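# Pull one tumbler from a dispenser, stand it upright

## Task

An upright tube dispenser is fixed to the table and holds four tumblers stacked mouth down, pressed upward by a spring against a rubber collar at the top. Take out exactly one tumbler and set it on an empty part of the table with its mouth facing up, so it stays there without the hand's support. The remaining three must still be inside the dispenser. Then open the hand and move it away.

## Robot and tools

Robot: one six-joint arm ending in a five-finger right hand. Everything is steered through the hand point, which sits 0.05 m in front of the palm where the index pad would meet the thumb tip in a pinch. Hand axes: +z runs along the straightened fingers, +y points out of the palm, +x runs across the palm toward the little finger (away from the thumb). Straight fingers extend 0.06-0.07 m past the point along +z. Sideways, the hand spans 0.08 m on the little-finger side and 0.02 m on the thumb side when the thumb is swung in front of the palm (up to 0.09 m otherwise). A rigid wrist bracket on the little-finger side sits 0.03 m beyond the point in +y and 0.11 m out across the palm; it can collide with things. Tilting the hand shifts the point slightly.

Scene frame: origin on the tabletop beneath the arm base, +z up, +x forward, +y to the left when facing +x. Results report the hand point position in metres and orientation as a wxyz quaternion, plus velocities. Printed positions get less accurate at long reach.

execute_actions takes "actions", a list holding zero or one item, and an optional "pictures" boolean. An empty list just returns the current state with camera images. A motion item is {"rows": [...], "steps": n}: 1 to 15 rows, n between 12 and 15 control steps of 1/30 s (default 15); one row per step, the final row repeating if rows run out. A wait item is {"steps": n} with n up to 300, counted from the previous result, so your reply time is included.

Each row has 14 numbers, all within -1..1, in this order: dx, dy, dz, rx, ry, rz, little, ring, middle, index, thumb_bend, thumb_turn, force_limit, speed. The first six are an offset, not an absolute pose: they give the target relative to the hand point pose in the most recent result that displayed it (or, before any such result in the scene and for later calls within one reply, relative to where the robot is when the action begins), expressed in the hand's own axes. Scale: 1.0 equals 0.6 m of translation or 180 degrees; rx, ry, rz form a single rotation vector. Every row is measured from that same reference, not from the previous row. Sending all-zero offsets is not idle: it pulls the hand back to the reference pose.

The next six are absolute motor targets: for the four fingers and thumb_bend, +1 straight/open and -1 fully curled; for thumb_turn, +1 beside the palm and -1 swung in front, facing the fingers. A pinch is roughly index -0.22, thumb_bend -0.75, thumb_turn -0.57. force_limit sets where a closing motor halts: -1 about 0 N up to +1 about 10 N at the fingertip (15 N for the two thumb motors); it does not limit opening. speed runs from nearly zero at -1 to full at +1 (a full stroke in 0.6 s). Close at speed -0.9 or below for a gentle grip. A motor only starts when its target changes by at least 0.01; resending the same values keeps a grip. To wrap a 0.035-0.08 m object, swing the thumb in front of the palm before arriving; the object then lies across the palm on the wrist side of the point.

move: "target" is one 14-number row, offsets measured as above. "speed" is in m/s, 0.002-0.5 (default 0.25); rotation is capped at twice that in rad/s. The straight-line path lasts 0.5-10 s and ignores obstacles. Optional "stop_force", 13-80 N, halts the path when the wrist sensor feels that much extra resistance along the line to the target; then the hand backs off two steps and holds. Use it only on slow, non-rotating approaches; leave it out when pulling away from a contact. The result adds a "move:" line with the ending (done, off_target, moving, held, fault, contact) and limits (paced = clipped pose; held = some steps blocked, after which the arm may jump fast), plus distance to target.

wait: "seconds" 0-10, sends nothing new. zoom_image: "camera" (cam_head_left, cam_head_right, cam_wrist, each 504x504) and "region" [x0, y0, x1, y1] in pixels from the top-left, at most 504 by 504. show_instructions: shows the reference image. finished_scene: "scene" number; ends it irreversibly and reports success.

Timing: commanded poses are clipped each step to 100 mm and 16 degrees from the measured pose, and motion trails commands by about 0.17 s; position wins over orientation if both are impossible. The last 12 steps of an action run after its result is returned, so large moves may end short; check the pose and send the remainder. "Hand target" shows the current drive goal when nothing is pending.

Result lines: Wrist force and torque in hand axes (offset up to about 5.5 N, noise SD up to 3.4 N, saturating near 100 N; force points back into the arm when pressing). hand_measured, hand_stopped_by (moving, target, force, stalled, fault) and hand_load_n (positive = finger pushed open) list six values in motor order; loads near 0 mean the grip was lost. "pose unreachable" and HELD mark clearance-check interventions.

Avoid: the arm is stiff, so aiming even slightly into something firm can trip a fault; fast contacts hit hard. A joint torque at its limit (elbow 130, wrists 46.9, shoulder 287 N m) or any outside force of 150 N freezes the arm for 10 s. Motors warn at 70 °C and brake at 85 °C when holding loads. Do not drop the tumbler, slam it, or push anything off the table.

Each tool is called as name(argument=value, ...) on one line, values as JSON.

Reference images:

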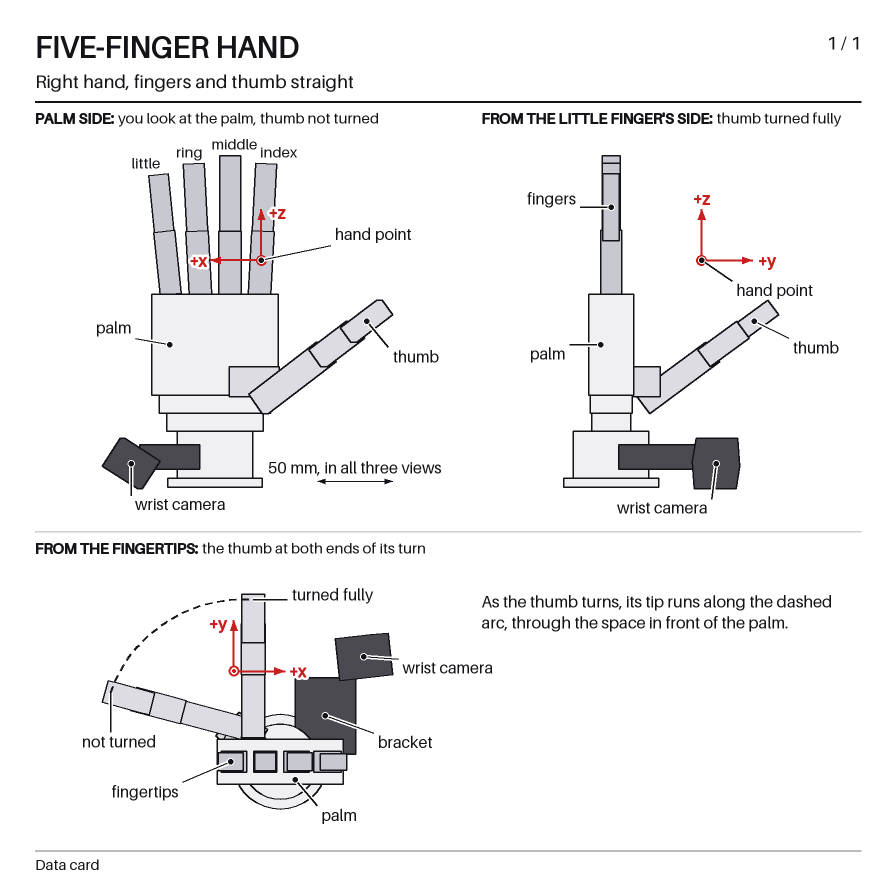

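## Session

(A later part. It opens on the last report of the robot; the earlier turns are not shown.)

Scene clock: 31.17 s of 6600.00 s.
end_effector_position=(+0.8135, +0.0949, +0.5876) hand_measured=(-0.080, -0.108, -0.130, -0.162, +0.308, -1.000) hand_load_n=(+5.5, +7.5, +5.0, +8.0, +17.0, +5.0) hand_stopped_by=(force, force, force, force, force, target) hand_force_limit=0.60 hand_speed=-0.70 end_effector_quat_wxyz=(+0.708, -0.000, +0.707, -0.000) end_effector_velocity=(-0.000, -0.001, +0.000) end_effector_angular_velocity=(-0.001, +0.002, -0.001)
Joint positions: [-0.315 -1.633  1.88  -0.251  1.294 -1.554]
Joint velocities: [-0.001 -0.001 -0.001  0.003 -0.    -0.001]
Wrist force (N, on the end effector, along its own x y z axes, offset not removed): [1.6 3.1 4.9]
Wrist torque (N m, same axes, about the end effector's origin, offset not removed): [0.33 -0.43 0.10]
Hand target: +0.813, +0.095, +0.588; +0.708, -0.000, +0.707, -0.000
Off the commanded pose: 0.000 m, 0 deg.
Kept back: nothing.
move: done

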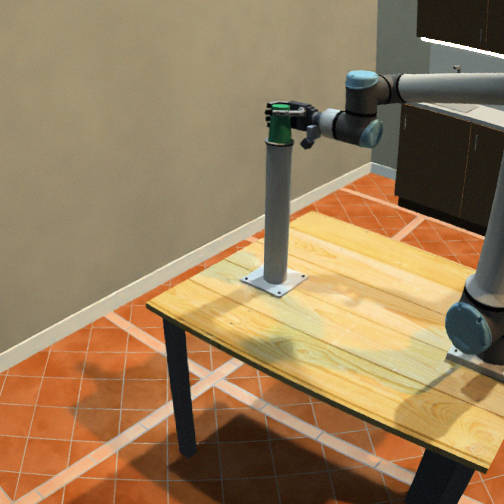

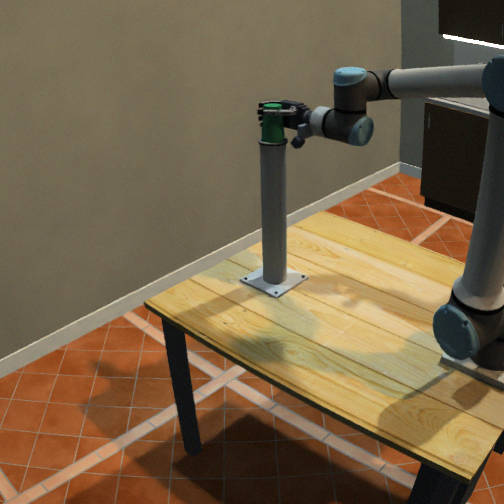

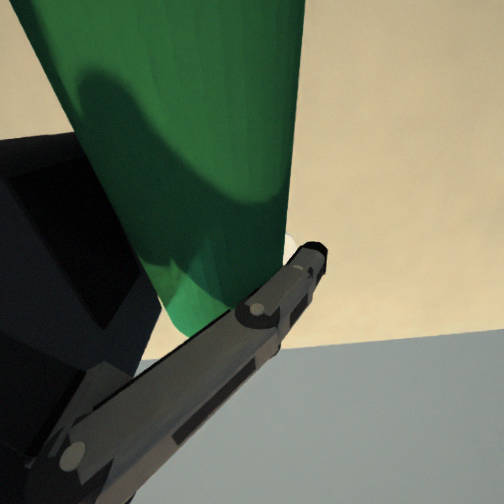

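move(target=[0.012,0,0,0,0,0,-1,-1,-1,-1,-1,-1,0.6,-0.7], speed=0.01)

move(target=[0,0,0,0,0,0,0.4,0.4,0.4,0.4,1,-1,0.6,-0.5], speed=0.01)

zoom_image(camera="cam_head_left", region=[240,80,400,200])

Scene clock: 32.67 s of 6600.00 s.
end_effector_position=(+0.8135, +0.0949, +0.5805) hand_measured=(-0.080, -0.108, -0.130, -0.162, +0.308, -1.000) hand_load_n=(+4.5, +7.0, +5.0, +9.0, +16.5, +6.5) hand_stopped_by=(force, force, force, force, force, target) hand_force_limit=0.60 hand_speed=-0.70 end_effector_quat_wxyz=(+0.708, -0.000, +0.707, -0.000) end_effector_velocity=(+0.000, +0.000, -0.001) end_effector_angular_velocity=(-0.001, -0.000, +0.000)
Joint positions: [-0.315 -1.63   1.89  -0.264  1.295 -1.554]
Joint velocities: [ 0.     0.001  0.001 -0.003  0.    -0.   ]
Wrist force (N, on the end effector, along its own x y z axes, offset not removed): [-6.3 0.8 2.7]
Wrist torque (N m, same axes, about the end effector's origin, offset not removed): [0.15 -0.26 -0.10]
Hand target: +0.813, +0.095, +0.580; +0.708, -0.000, +0.707, -0.000
Off the commanded pose: 0.000 m, 0 deg.
Kept back: nothing.
move: done

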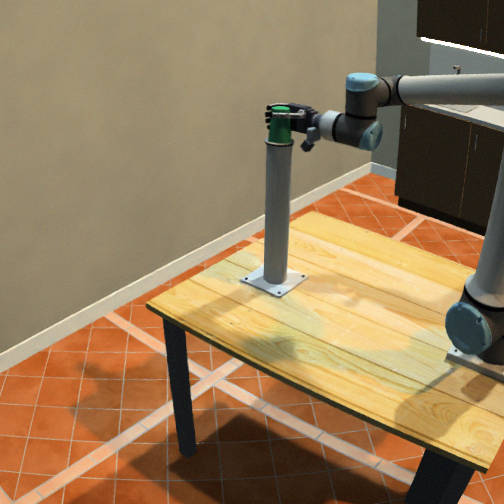

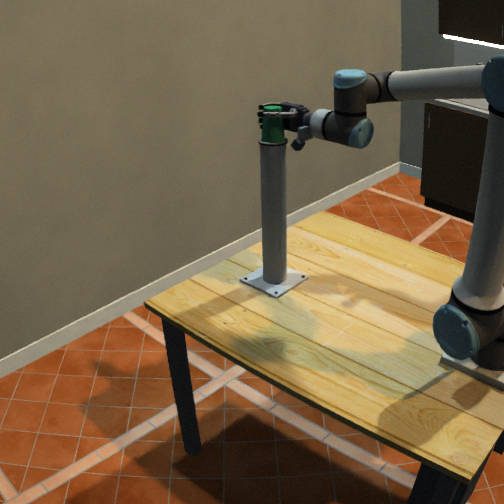

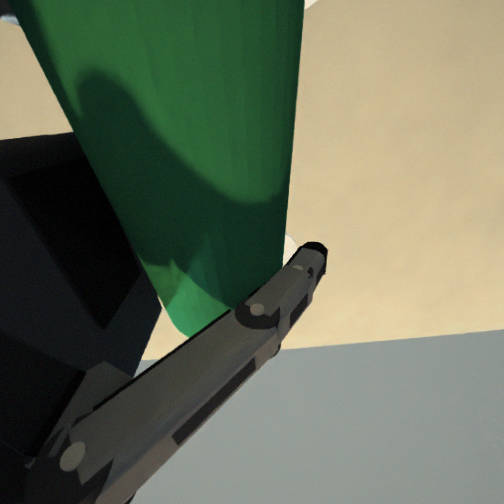

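Scene clock: 34.27 s of 6600.00 s.
end_effector_position=(+0.8135, +0.0949, +0.5804) hand_measured=(+0.400, +0.400, +0.400, +0.400, +1.000, -1.000) hand_load_n=(+0.0, +0.0, +0.0, +0.0, +0.0, +0.0) hand_stopped_by=(target, target, target, target, target, target) hand_force_limit=0.60 hand_speed=-0.50 end_effector_quat_wxyz=(+0.708, -0.000, +0.707, -0.000) end_effector_velocity=(-0.000, +0.000, -0.000) end_effector_angular_velocity=(-0.001, -0.000, +0.001)
Joint positions: [-0.315 -1.63   1.89  -0.264  1.295 -1.554]
Joint velocities: [ 0.     0.     0.    -0.    -0.    -0.001]
Wrist force (N, on the end effector, along its own x y z axes, offset not removed): [0.2 2.9 0.5]
Wrist torque (N m, same axes, about the end effector's origin, offset not removed): [0.44 0.03 0.01]
Hand target: +0.813, +0.095, +0.580; +0.708, -0.000, +0.707, -0.000
Off the commanded pose: 0.000 m, 0 deg.
Kept back: nothing.
move: done

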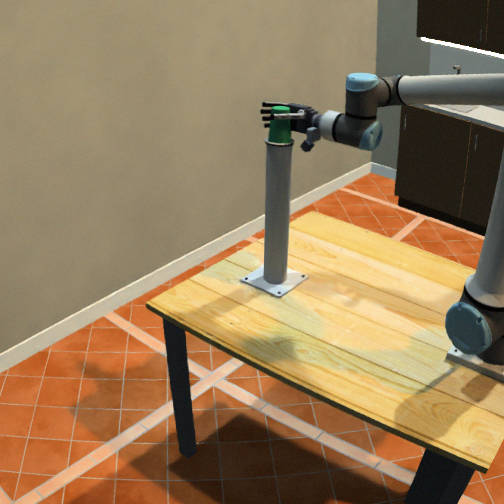

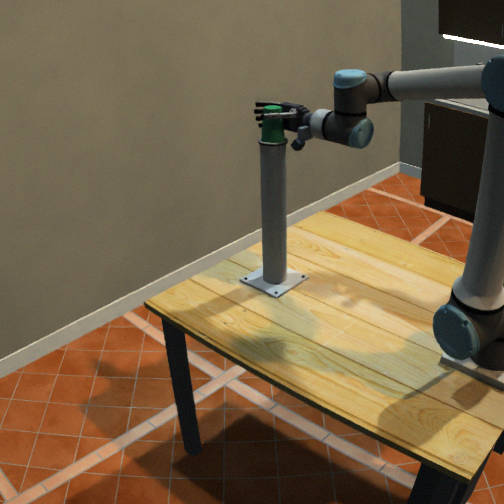

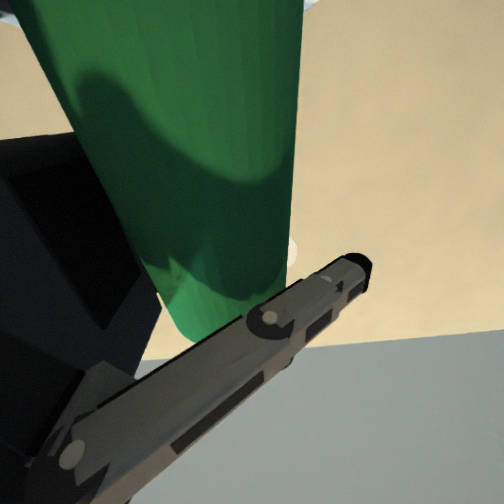

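Region (240, 80, 400, 200) of cam_head_left's 504x504 image, scaled by 3.150, with more detail than that image has; it fills the top 378 rows of this view, and the rest is white.

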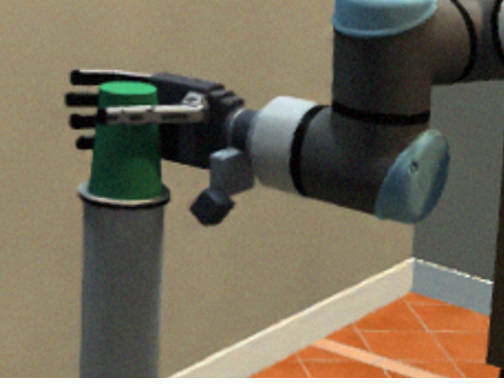

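It stays. Regrasp lower.

move(target=[0.042,-0.004,0,0,0,0,0.4,0.4,0.4,0.4,1,-1,0.6,-0.5], speed=0.03)

move(target=[0,0,0,0,0,0,-1,-1,-1,-1,-1,-1,0.5,-0.7])

move(target=[-0.24,0,0,0,0,0,-1,-1,-1,-1,-1,-1,0.5,-0.7], speed=0.05)

zoom_image(camera="cam_head_left", region=[220,30,400,200])

Scene clock: 36.07 s of 6600.00 s.
end_effector_position=(+0.8135, +0.0925, +0.5554) hand_measured=(+0.400, +0.400, +0.400, +0.400, +1.000, -1.000) hand_load_n=(+0.0, +0.0, +0.0, +0.0, +0.0, +0.0) hand_stopped_by=(target, target, target, target, target, target) hand_force_limit=0.60 hand_speed=-0.50 end_effector_quat_wxyz=(+0.708, -0.000, +0.707, -0.000) end_effector_velocity=(+0.001, -0.001, +0.000) end_effector_angular_velocity=(-0.000, -0.002, -0.001)
Joint positions: [-0.319 -1.618  1.924 -0.311  1.291 -1.554]
Joint velocities: [-0.001  0.001  0.    -0.003  0.001  0.001]
Wrist force (N, on the end effector, along its own x y z axes, offset not removed): [0.5 1.7 -0.8]
Wrist torque (N m, same axes, about the end effector's origin, offset not removed): [0.36 -0.03 0.05]
Hand target: +0.814, +0.092, +0.555; +0.708, -0.000, +0.707, -0.000
Off the commanded pose: 0.000 m, 0 deg.
Kept back: nothing.
move: done

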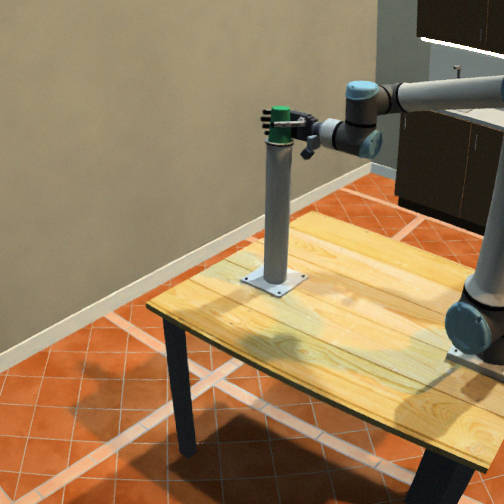

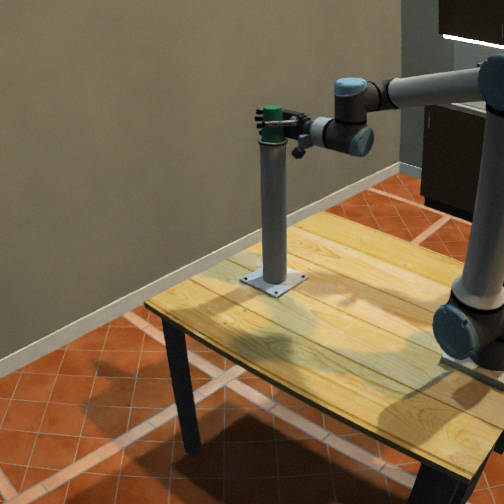

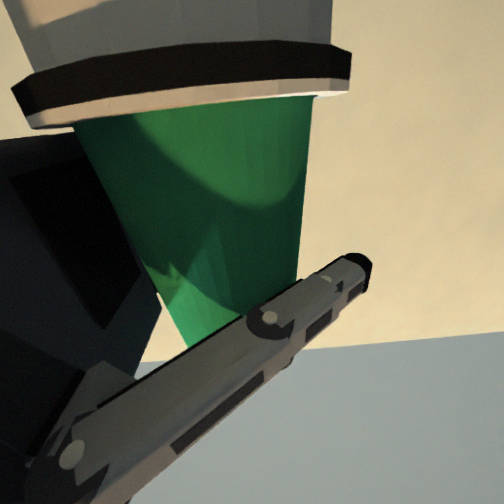

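Scene clock: 37.47 s of 6600.00 s.
end_effector_position=(+0.8136, +0.0925, +0.5553) hand_measured=(-0.064, -0.094, -0.128, -0.162, +0.674, -1.000) hand_load_n=(+4.5, +6.5, +7.0, +9.0, +13.0, +3.0) hand_stopped_by=(force, force, force, force, force, target) hand_force_limit=0.50 hand_speed=-0.70 end_effector_quat_wxyz=(+0.708, -0.000, +0.707, -0.000) end_effector_velocity=(+0.000, -0.002, -0.000) end_effector_angular_velocity=(+0.001, +0.001, -0.002)
Joint positions: [-0.319 -1.618  1.924 -0.311  1.291 -1.554]
Joint velocities: [-0.002  0.001 -0.     0.001 -0.     0.   ]
Wrist force (N, on the end effector, along its own x y z axes, offset not removed): [0.5 2.4 7.8]
Wrist torque (N m, same axes, about the end effector's origin, offset not removed): [0.23 -0.75 0.17]
Hand target: +0.814, +0.092, +0.555; +0.708, -0.000, +0.707, -0.000
Off the commanded pose: 0.000 m, 0 deg.
Kept back: nothing.
move: done

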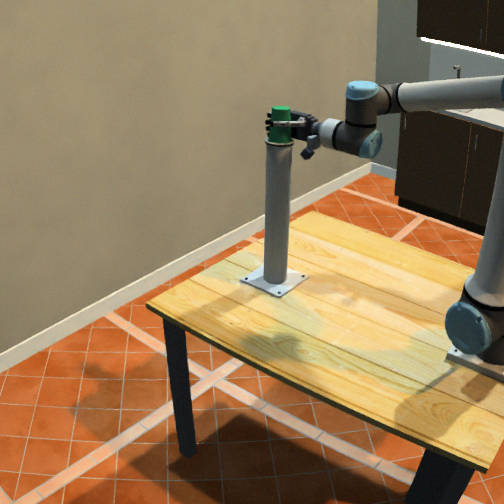

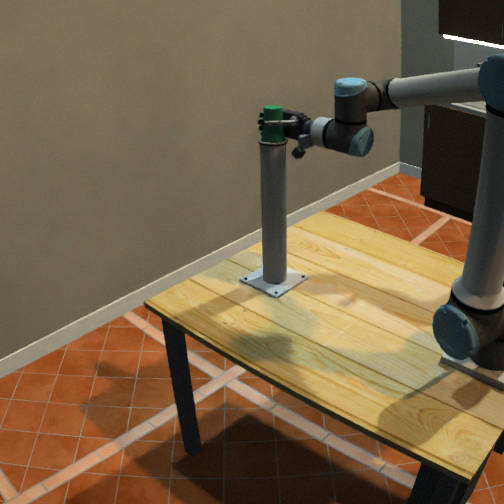

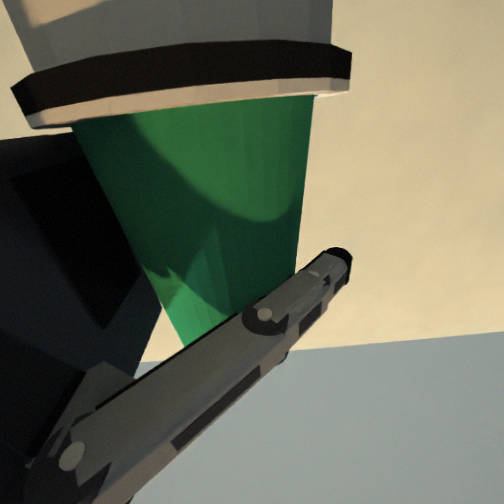

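Scene clock: 40.70 s of 6600.00 s.
end_effector_position=(+0.8133, +0.0924, +0.6992) hand_measured=(-0.064, -0.094, -0.128, -0.162, +0.674, -1.000) hand_load_n=(+2.5, +5.0, +6.0, +9.0, +13.5, +5.0) hand_stopped_by=(force, force, force, force, force, target) hand_force_limit=0.50 hand_speed=-0.70 end_effector_quat_wxyz=(+0.708, -0.000, +0.707, -0.000) end_effector_velocity=(+0.000, +0.000, +0.001) end_effector_angular_velocity=(+0.000, +0.001, +0.001)
Joint positions: [-0.324 -1.662  1.708 -0.051  1.286 -1.554]
Joint velocities: [ 0.     0.    -0.003  0.003 -0.     0.   ]
Wrist force (N, on the end effector, along its own x y z axes, offset not removed): [-0.2 3.8 -0.9]
Wrist torque (N m, same axes, about the end effector's origin, offset not removed): [0.61 0.11 0.10]
Hand target: +0.813, +0.092, +0.699; +0.708, -0.000, +0.707, -0.000
Off the commanded pose: 0.000 m, 0 deg.
Kept back: nothing.
move: done

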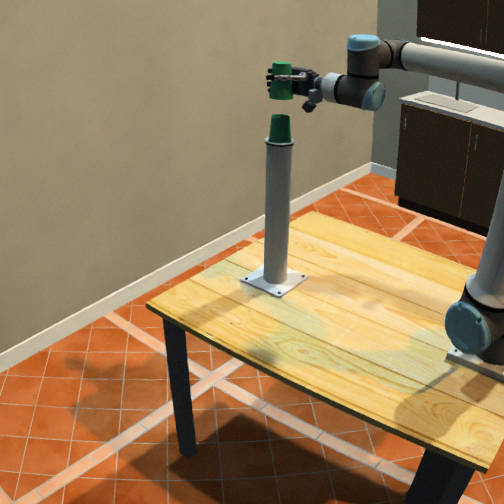

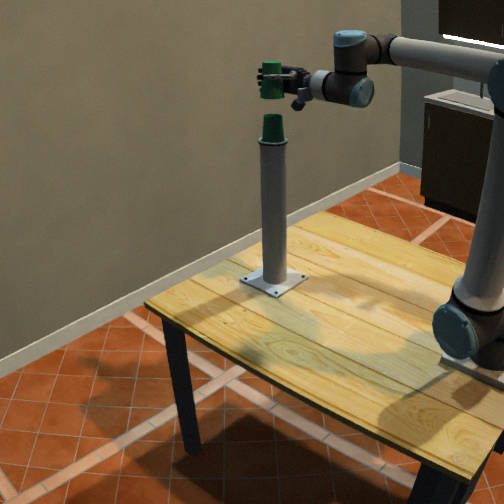

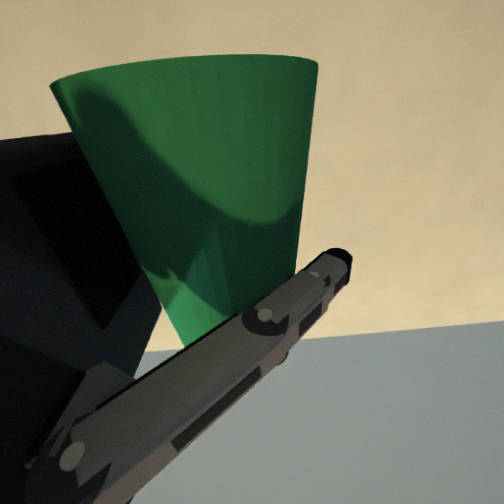

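Region (220, 30, 400, 200) of cam_head_left's 504x504 image, scaled by 2.800, with more detail than that image has.

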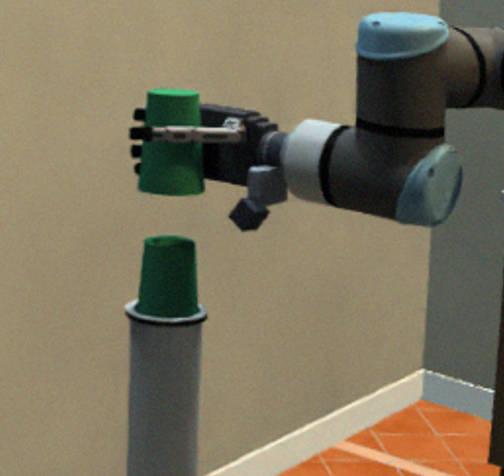

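move(target=[0,-0.49,-0.1,0,0,0.5,-1,-1,-1,-1,-1,-1,0.5,-0.7], speed=0.3)

move(target=[0,-1,0,0,0,0.5,-1,-1,-1,-1,-1,-1,0.5,-0.7], speed=0.3)

move(target=[-0.08,0,0,0,0,0,-1,-1,-1,-1,-1,-1,0.5,-0.7], speed=0.06)

zoom_image(camera="cam_head_left", region=[290,170,470,310])

Scene clock: 44.70 s of 6600.00 s.
end_effector_position=(+0.7529, -0.2013, +0.6990) hand_measured=(-0.064, -0.094, -0.128, -0.162, +0.674, -1.000) hand_load_n=(+2.5, +5.0, +6.5, +9.5, +13.5, +5.5) hand_stopped_by=(force, force, force, force, force, target) hand_force_limit=0.50 hand_speed=-0.70 end_effector_quat_wxyz=(+0.501, +0.499, +0.500, +0.500) end_effector_velocity=(+0.000, -0.002, +0.000) end_effector_angular_velocity=(+0.010, -0.002, +0.001)
Joint positions: [-0.739 -1.707  1.806 -0.104  0.871  0.018]
Joint velocities: [-0.002  0.    -0.001 -0.002 -0.002  0.011]
Wrist force (N, on the end effector, along its own x y z axes, offset not removed): [2.0 1.3 -0.2]
Wrist torque (N m, same axes, about the end effector's origin, offset not removed): [0.25 -0.22 0.08]
Hand target: +0.753, -0.201, +0.699; +0.501, +0.500, +0.500, +0.500
Off the commanded pose: 0.001 m, 0 deg.
Kept back: nothing.
move: done

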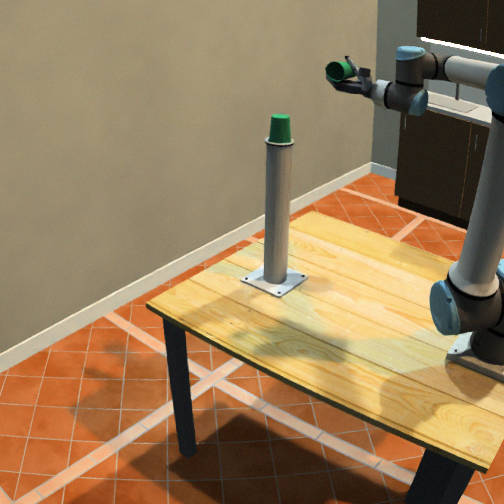

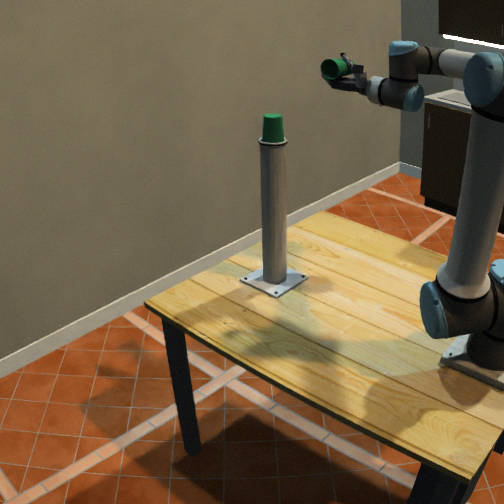

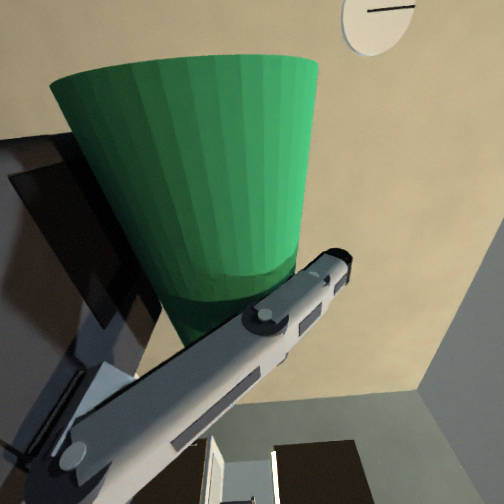

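Scene clock: 47.90 s of 6600.00 s.
end_effector_position=(+0.7538, -0.2016, +0.0989) hand_measured=(-0.064, -0.094, -0.128, -0.162, +0.674, -1.000) hand_load_n=(+2.0, +4.5, +6.0, +9.5, +13.5, +5.5) hand_stopped_by=(force, force, force, force, force, target) hand_force_limit=0.50 hand_speed=-0.70 end_effector_quat_wxyz=(+0.001, +0.707, +0.001, +0.707) end_effector_velocity=(-0.000, -0.000, -0.002) end_effector_angular_velocity=(+0.004, -0.001, -0.001)
Joint positions: [-0.675 -1.166  2.315 -1.154  0.935  1.588]
Joint velocities: [-0.001  0.004  0.001 -0.007 -0.     0.005]
Wrist force (N, on the end effector, along its own x y z axes, offset not removed): [-1.0 2.8 -0.9]
Wrist torque (N m, same axes, about the end effector's origin, offset not removed): [0.50 0.15 0.12]
Hand target: +0.754, -0.202, +0.099; +0.001, +0.707, +0.000, +0.707
Off the commanded pose: 0.001 m, 0 deg.
Kept back: nothing.
move: done

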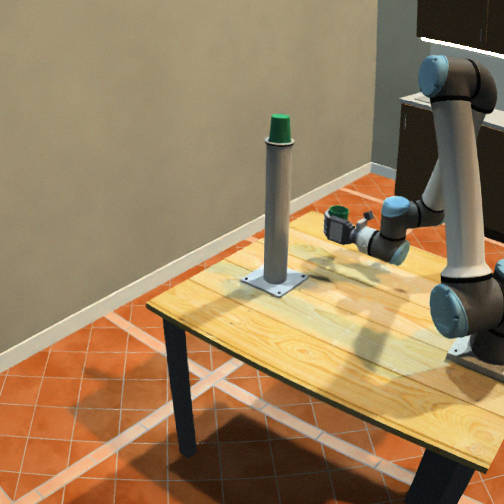

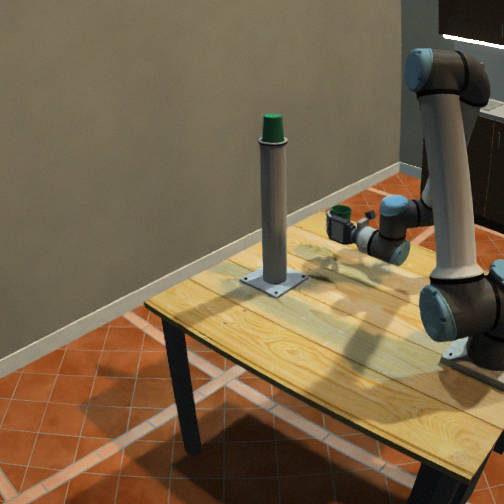

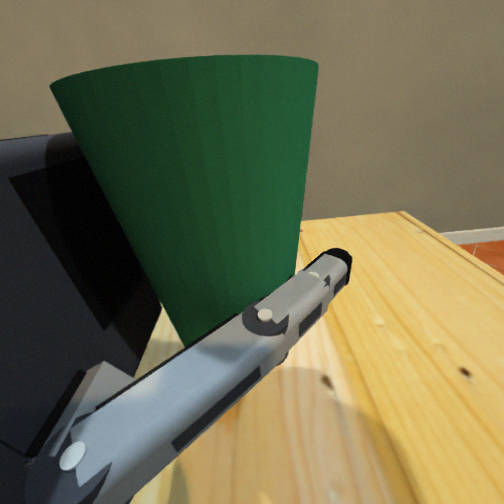

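Scene clock: 49.10 s of 6600.00 s.
end_effector_position=(+0.7537, -0.2015, +0.0508) hand_measured=(-0.064, -0.094, -0.128, -0.162, +0.674, -1.000) hand_load_n=(+2.0, +4.5, +6.0, +9.5, +13.5, +5.5) hand_stopped_by=(force, force, force, force, force, target) hand_force_limit=0.50 hand_speed=-0.70 end_effector_quat_wxyz=(+0.001, +0.707, +0.001, +0.707) end_effector_velocity=(-0.000, -0.000, -0.001) end_effector_angular_velocity=(-0.001, -0.000, -0.002)
Joint positions: [-0.674 -1.067  2.318 -1.256  0.936  1.588]
Joint velocities: [-0.     0.003  0.    -0.003  0.001 -0.001]
Wrist force (N, on the end effector, along its own x y z axes, offset not removed): [0.8 2.1 1.5]
Wrist torque (N m, same axes, about the end effector's origin, offset not removed): [0.26 -0.16 0.11]
Hand target: +0.754, -0.202, +0.051; +0.001, +0.707, +0.001, +0.707
Off the commanded pose: 0.000 m, 0 deg.
Kept back: nothing.
move: done

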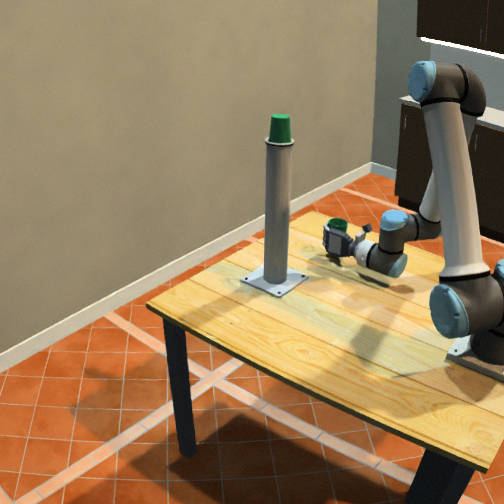

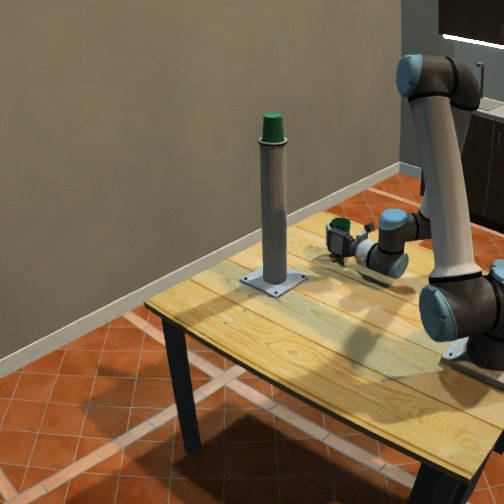

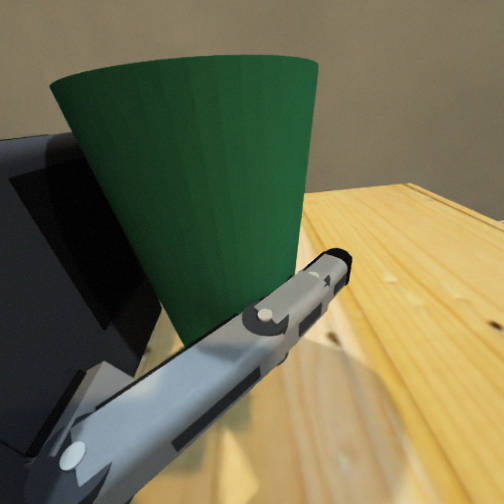

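Region (290, 170, 470, 310) of cam_head_left's 504x504 image, scaled by 2.800, with more detail than that image has.

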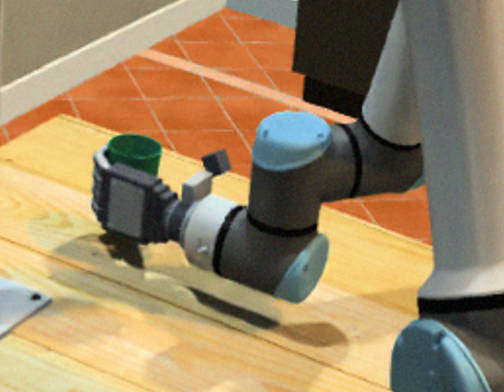

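move(target=[-0.042,0,0,0,0,0,-1,-1,-1,-1,-1,-1,0.5,-0.7], speed=0.008, stop_force=13)

Scene clock: 52.33 s of 6600.00 s.
end_effector_position=(+0.7539, -0.2016, +0.0305) hand_measured=(-0.064, -0.094, -0.128, -0.162, +0.674, -1.000) hand_load_n=(+3.5, +6.0, +6.0, +8.0, +13.0, +0.5) hand_stopped_by=(force, force, force, force, force, target) hand_force_limit=0.50 hand_speed=-0.70 end_effector_quat_wxyz=(+0.001, +0.707, +0.001, +0.708) end_effector_velocity=(-0.000, -0.000, +0.001) end_effector_angular_velocity=(+0.001, +0.003, -0.000)
Joint positions: [-0.673 -1.023  2.317 -1.299  0.937  1.588]
Joint velocities: [-0.001 -0.004  0.     0.008 -0.    -0.001]
Wrist force (N, on the end effector, along its own x y z axes, offset not removed): [11.5 -1.1 1.4]
Wrist torque (N m, same axes, about the end effector's origin, offset not removed): [0.11 -0.31 0.04]
Hand target: +0.754, -0.202, +0.031; +0.001, +0.707, +0.001, +0.707
Off the commanded pose: 0.005 m, 0 deg.
Kept back: nothing.
move: contact

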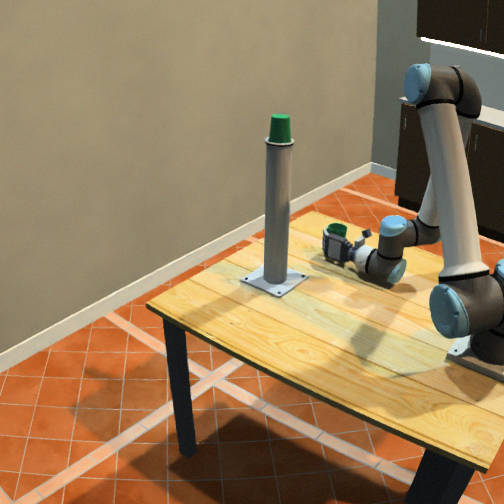

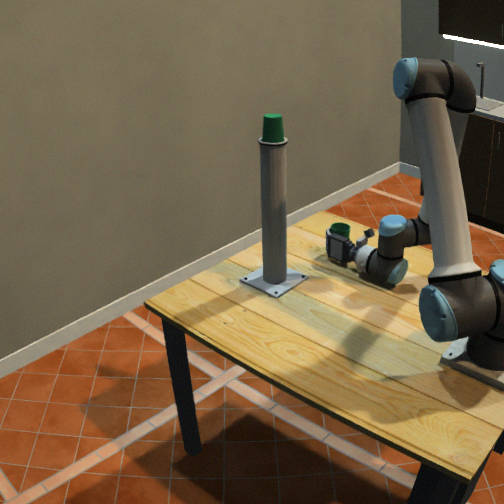

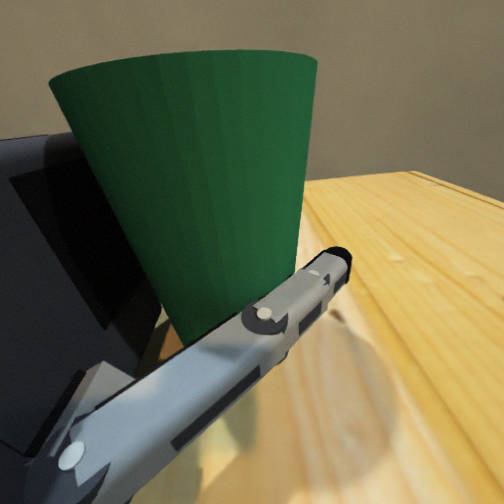

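move(target=[0,0,0,0,0,0,1,1,1,1,1,-1,0.5,-0.5])

move(target=[0.03,-0.08,-0.24,0,0,0,1,1,1,1,1,-1,0.5,-0.5], speed=0.1)

Scene clock: 54.33 s of 6600.00 s.
end_effector_position=(+0.7539, -0.2016, +0.0305) hand_measured=(+1.000, +1.000, +1.000, +1.000, +1.000, -1.000) hand_load_n=(+0.0, +0.0, +0.0, +0.0, +0.0, +0.0) hand_stopped_by=(target, target, target, target, target, target) hand_force_limit=0.50 hand_speed=-0.50 end_effector_quat_wxyz=(+0.001, +0.707, +0.001, +0.708) end_effector_velocity=(+0.000, -0.001, +0.000) end_effector_angular_velocity=(-0.001, -0.000, -0.000)
Joint positions: [-0.673 -1.023  2.317 -1.299  0.937  1.588]
Joint velocities: [-0.001  0.    -0.001  0.    -0.001 -0.   ]
Wrist force (N, on the end effector, along its own x y z axes, offset not removed): [-0.3 1.0 -0.9]
Wrist torque (N m, same axes, about the end effector's origin, offset not removed): [0.19 0.12 0.01]
Hand target: +0.754, -0.202, +0.031; +0.001, +0.707, +0.001, +0.708
Off the commanded pose: 0.000 m, 0 deg.
Kept back: nothing.
move: done

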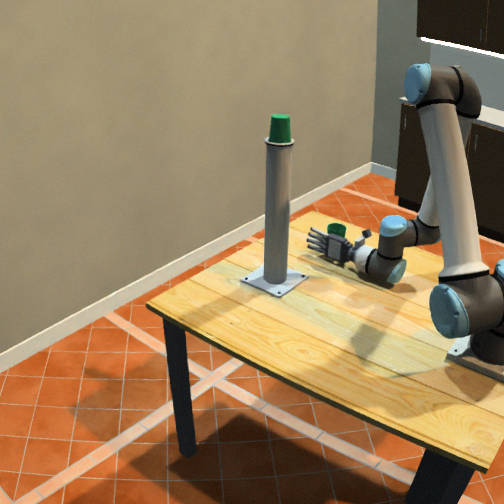

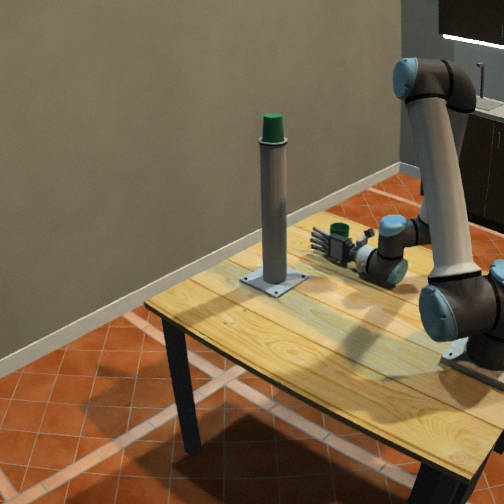

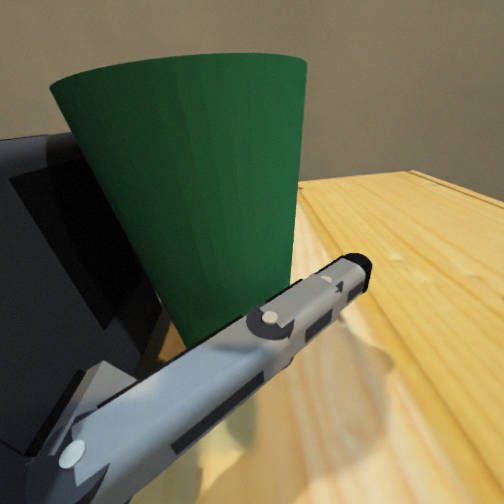

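Scene clock: 56.33 s of 6600.00 s.
end_effector_position=(+0.6100, -0.1534, +0.0482) hand_measured=(+1.000, +1.000, +1.000, +1.000, +1.000, -1.000) hand_load_n=(+0.0, +0.0, +0.0, +0.0, +0.0, +0.0) hand_stopped_by=(target, target, target, target, target, target) hand_force_limit=0.50 hand_speed=-0.50 end_effector_quat_wxyz=(+0.001, +0.707, +0.001, +0.708) end_effector_velocity=(-0.001, +0.001, +0.000) end_effector_angular_velocity=(-0.000, -0.001, +0.001)
Joint positions: [-0.818 -1.152  2.618 -1.471  0.791  1.588]
Joint velocities: [-0.002 -0.001  0.003 -0.003 -0.003  0.001]
Wrist force (N, on the end effector, along its own x y z axes, offset not removed): [-0.6 2.1 0.4]
Wrist torque (N m, same axes, about the end effector's origin, offset not removed): [0.25 0.17 0.04]
Hand target: +0.610, -0.153, +0.048; +0.001, +0.707, +0.001, +0.708
Off the commanded pose: 0.000 m, 0 deg.
Kept back: nothing.
move: done

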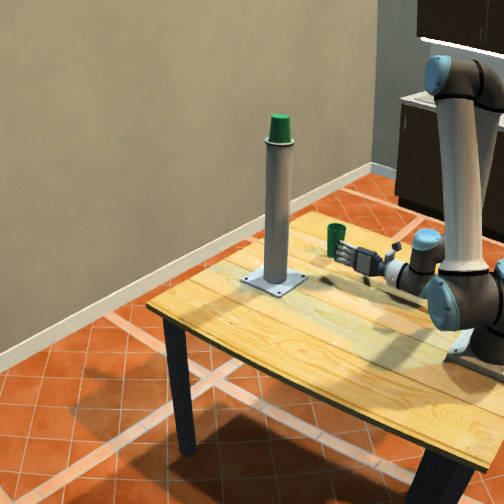

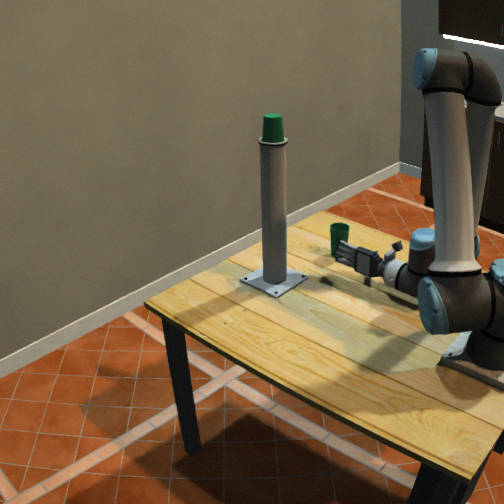

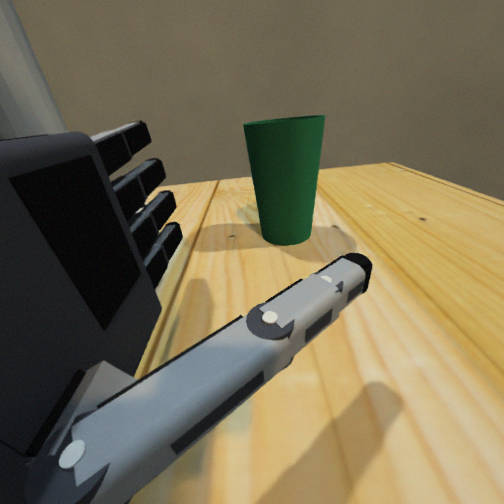

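move(target=[0.3,0,-0.03,0,0,0,1,1,1,1,1,-1,0.5,-0.5])

finished_scene(scene=1)

Scene clock: 58.03 s of 6600.00 s.
end_effector_position=(+0.5918, -0.1532, +0.2284) hand_measured=(+1.000, +1.000, +1.000, +1.000, +1.000, -1.000) hand_load_n=(+0.0, +0.0, +0.0, +0.0, +0.0, +0.0) hand_stopped_by=(target, target, target, target, target, target) hand_force_limit=0.50 hand_speed=-0.50 end_effector_quat_wxyz=(+0.001, +0.707, +0.001, +0.708) end_effector_velocity=(-0.001, +0.002, +0.000) end_effector_angular_velocity=(+0.001, +0.006, +0.003)
Joint positions: [-0.87  -1.703  2.571 -0.874  0.74   1.589]
Joint velocities: [ 0.001 -0.004 -0.002  0.016 -0.002 -0.006]
Wrist force (N, on the end effector, along its own x y z axes, offset not removed): [0.8 2.0 0.9]
Wrist torque (N m, same axes, about the end effector's origin, offset not removed): [0.32 -0.05 0.09]
Hand target: +0.592, -0.153, +0.229; +0.001, +0.707, +0.001, +0.707
Off the commanded pose: 0.000 m, 0 deg.
Kept back: nothing.
move: done

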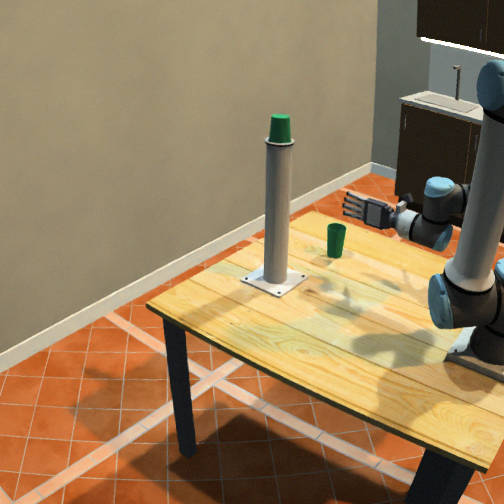

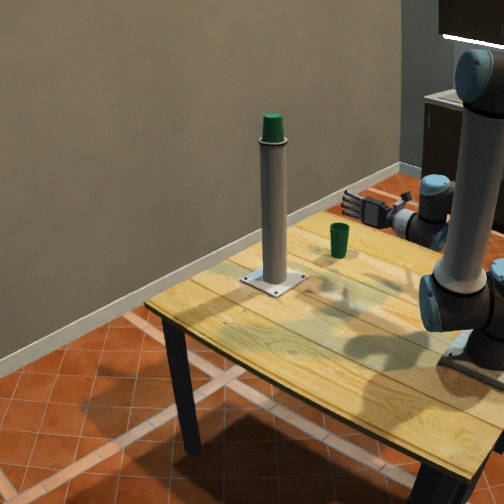

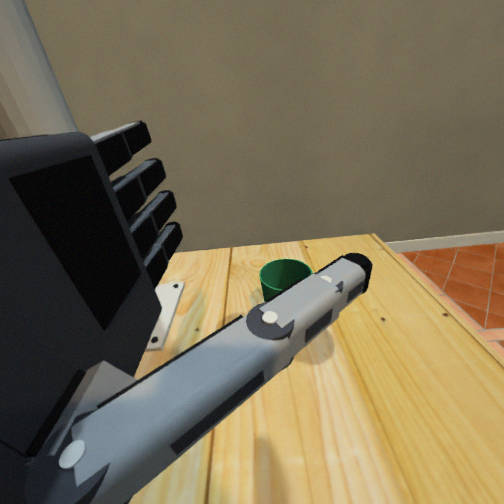

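The scene is finished: the task was done.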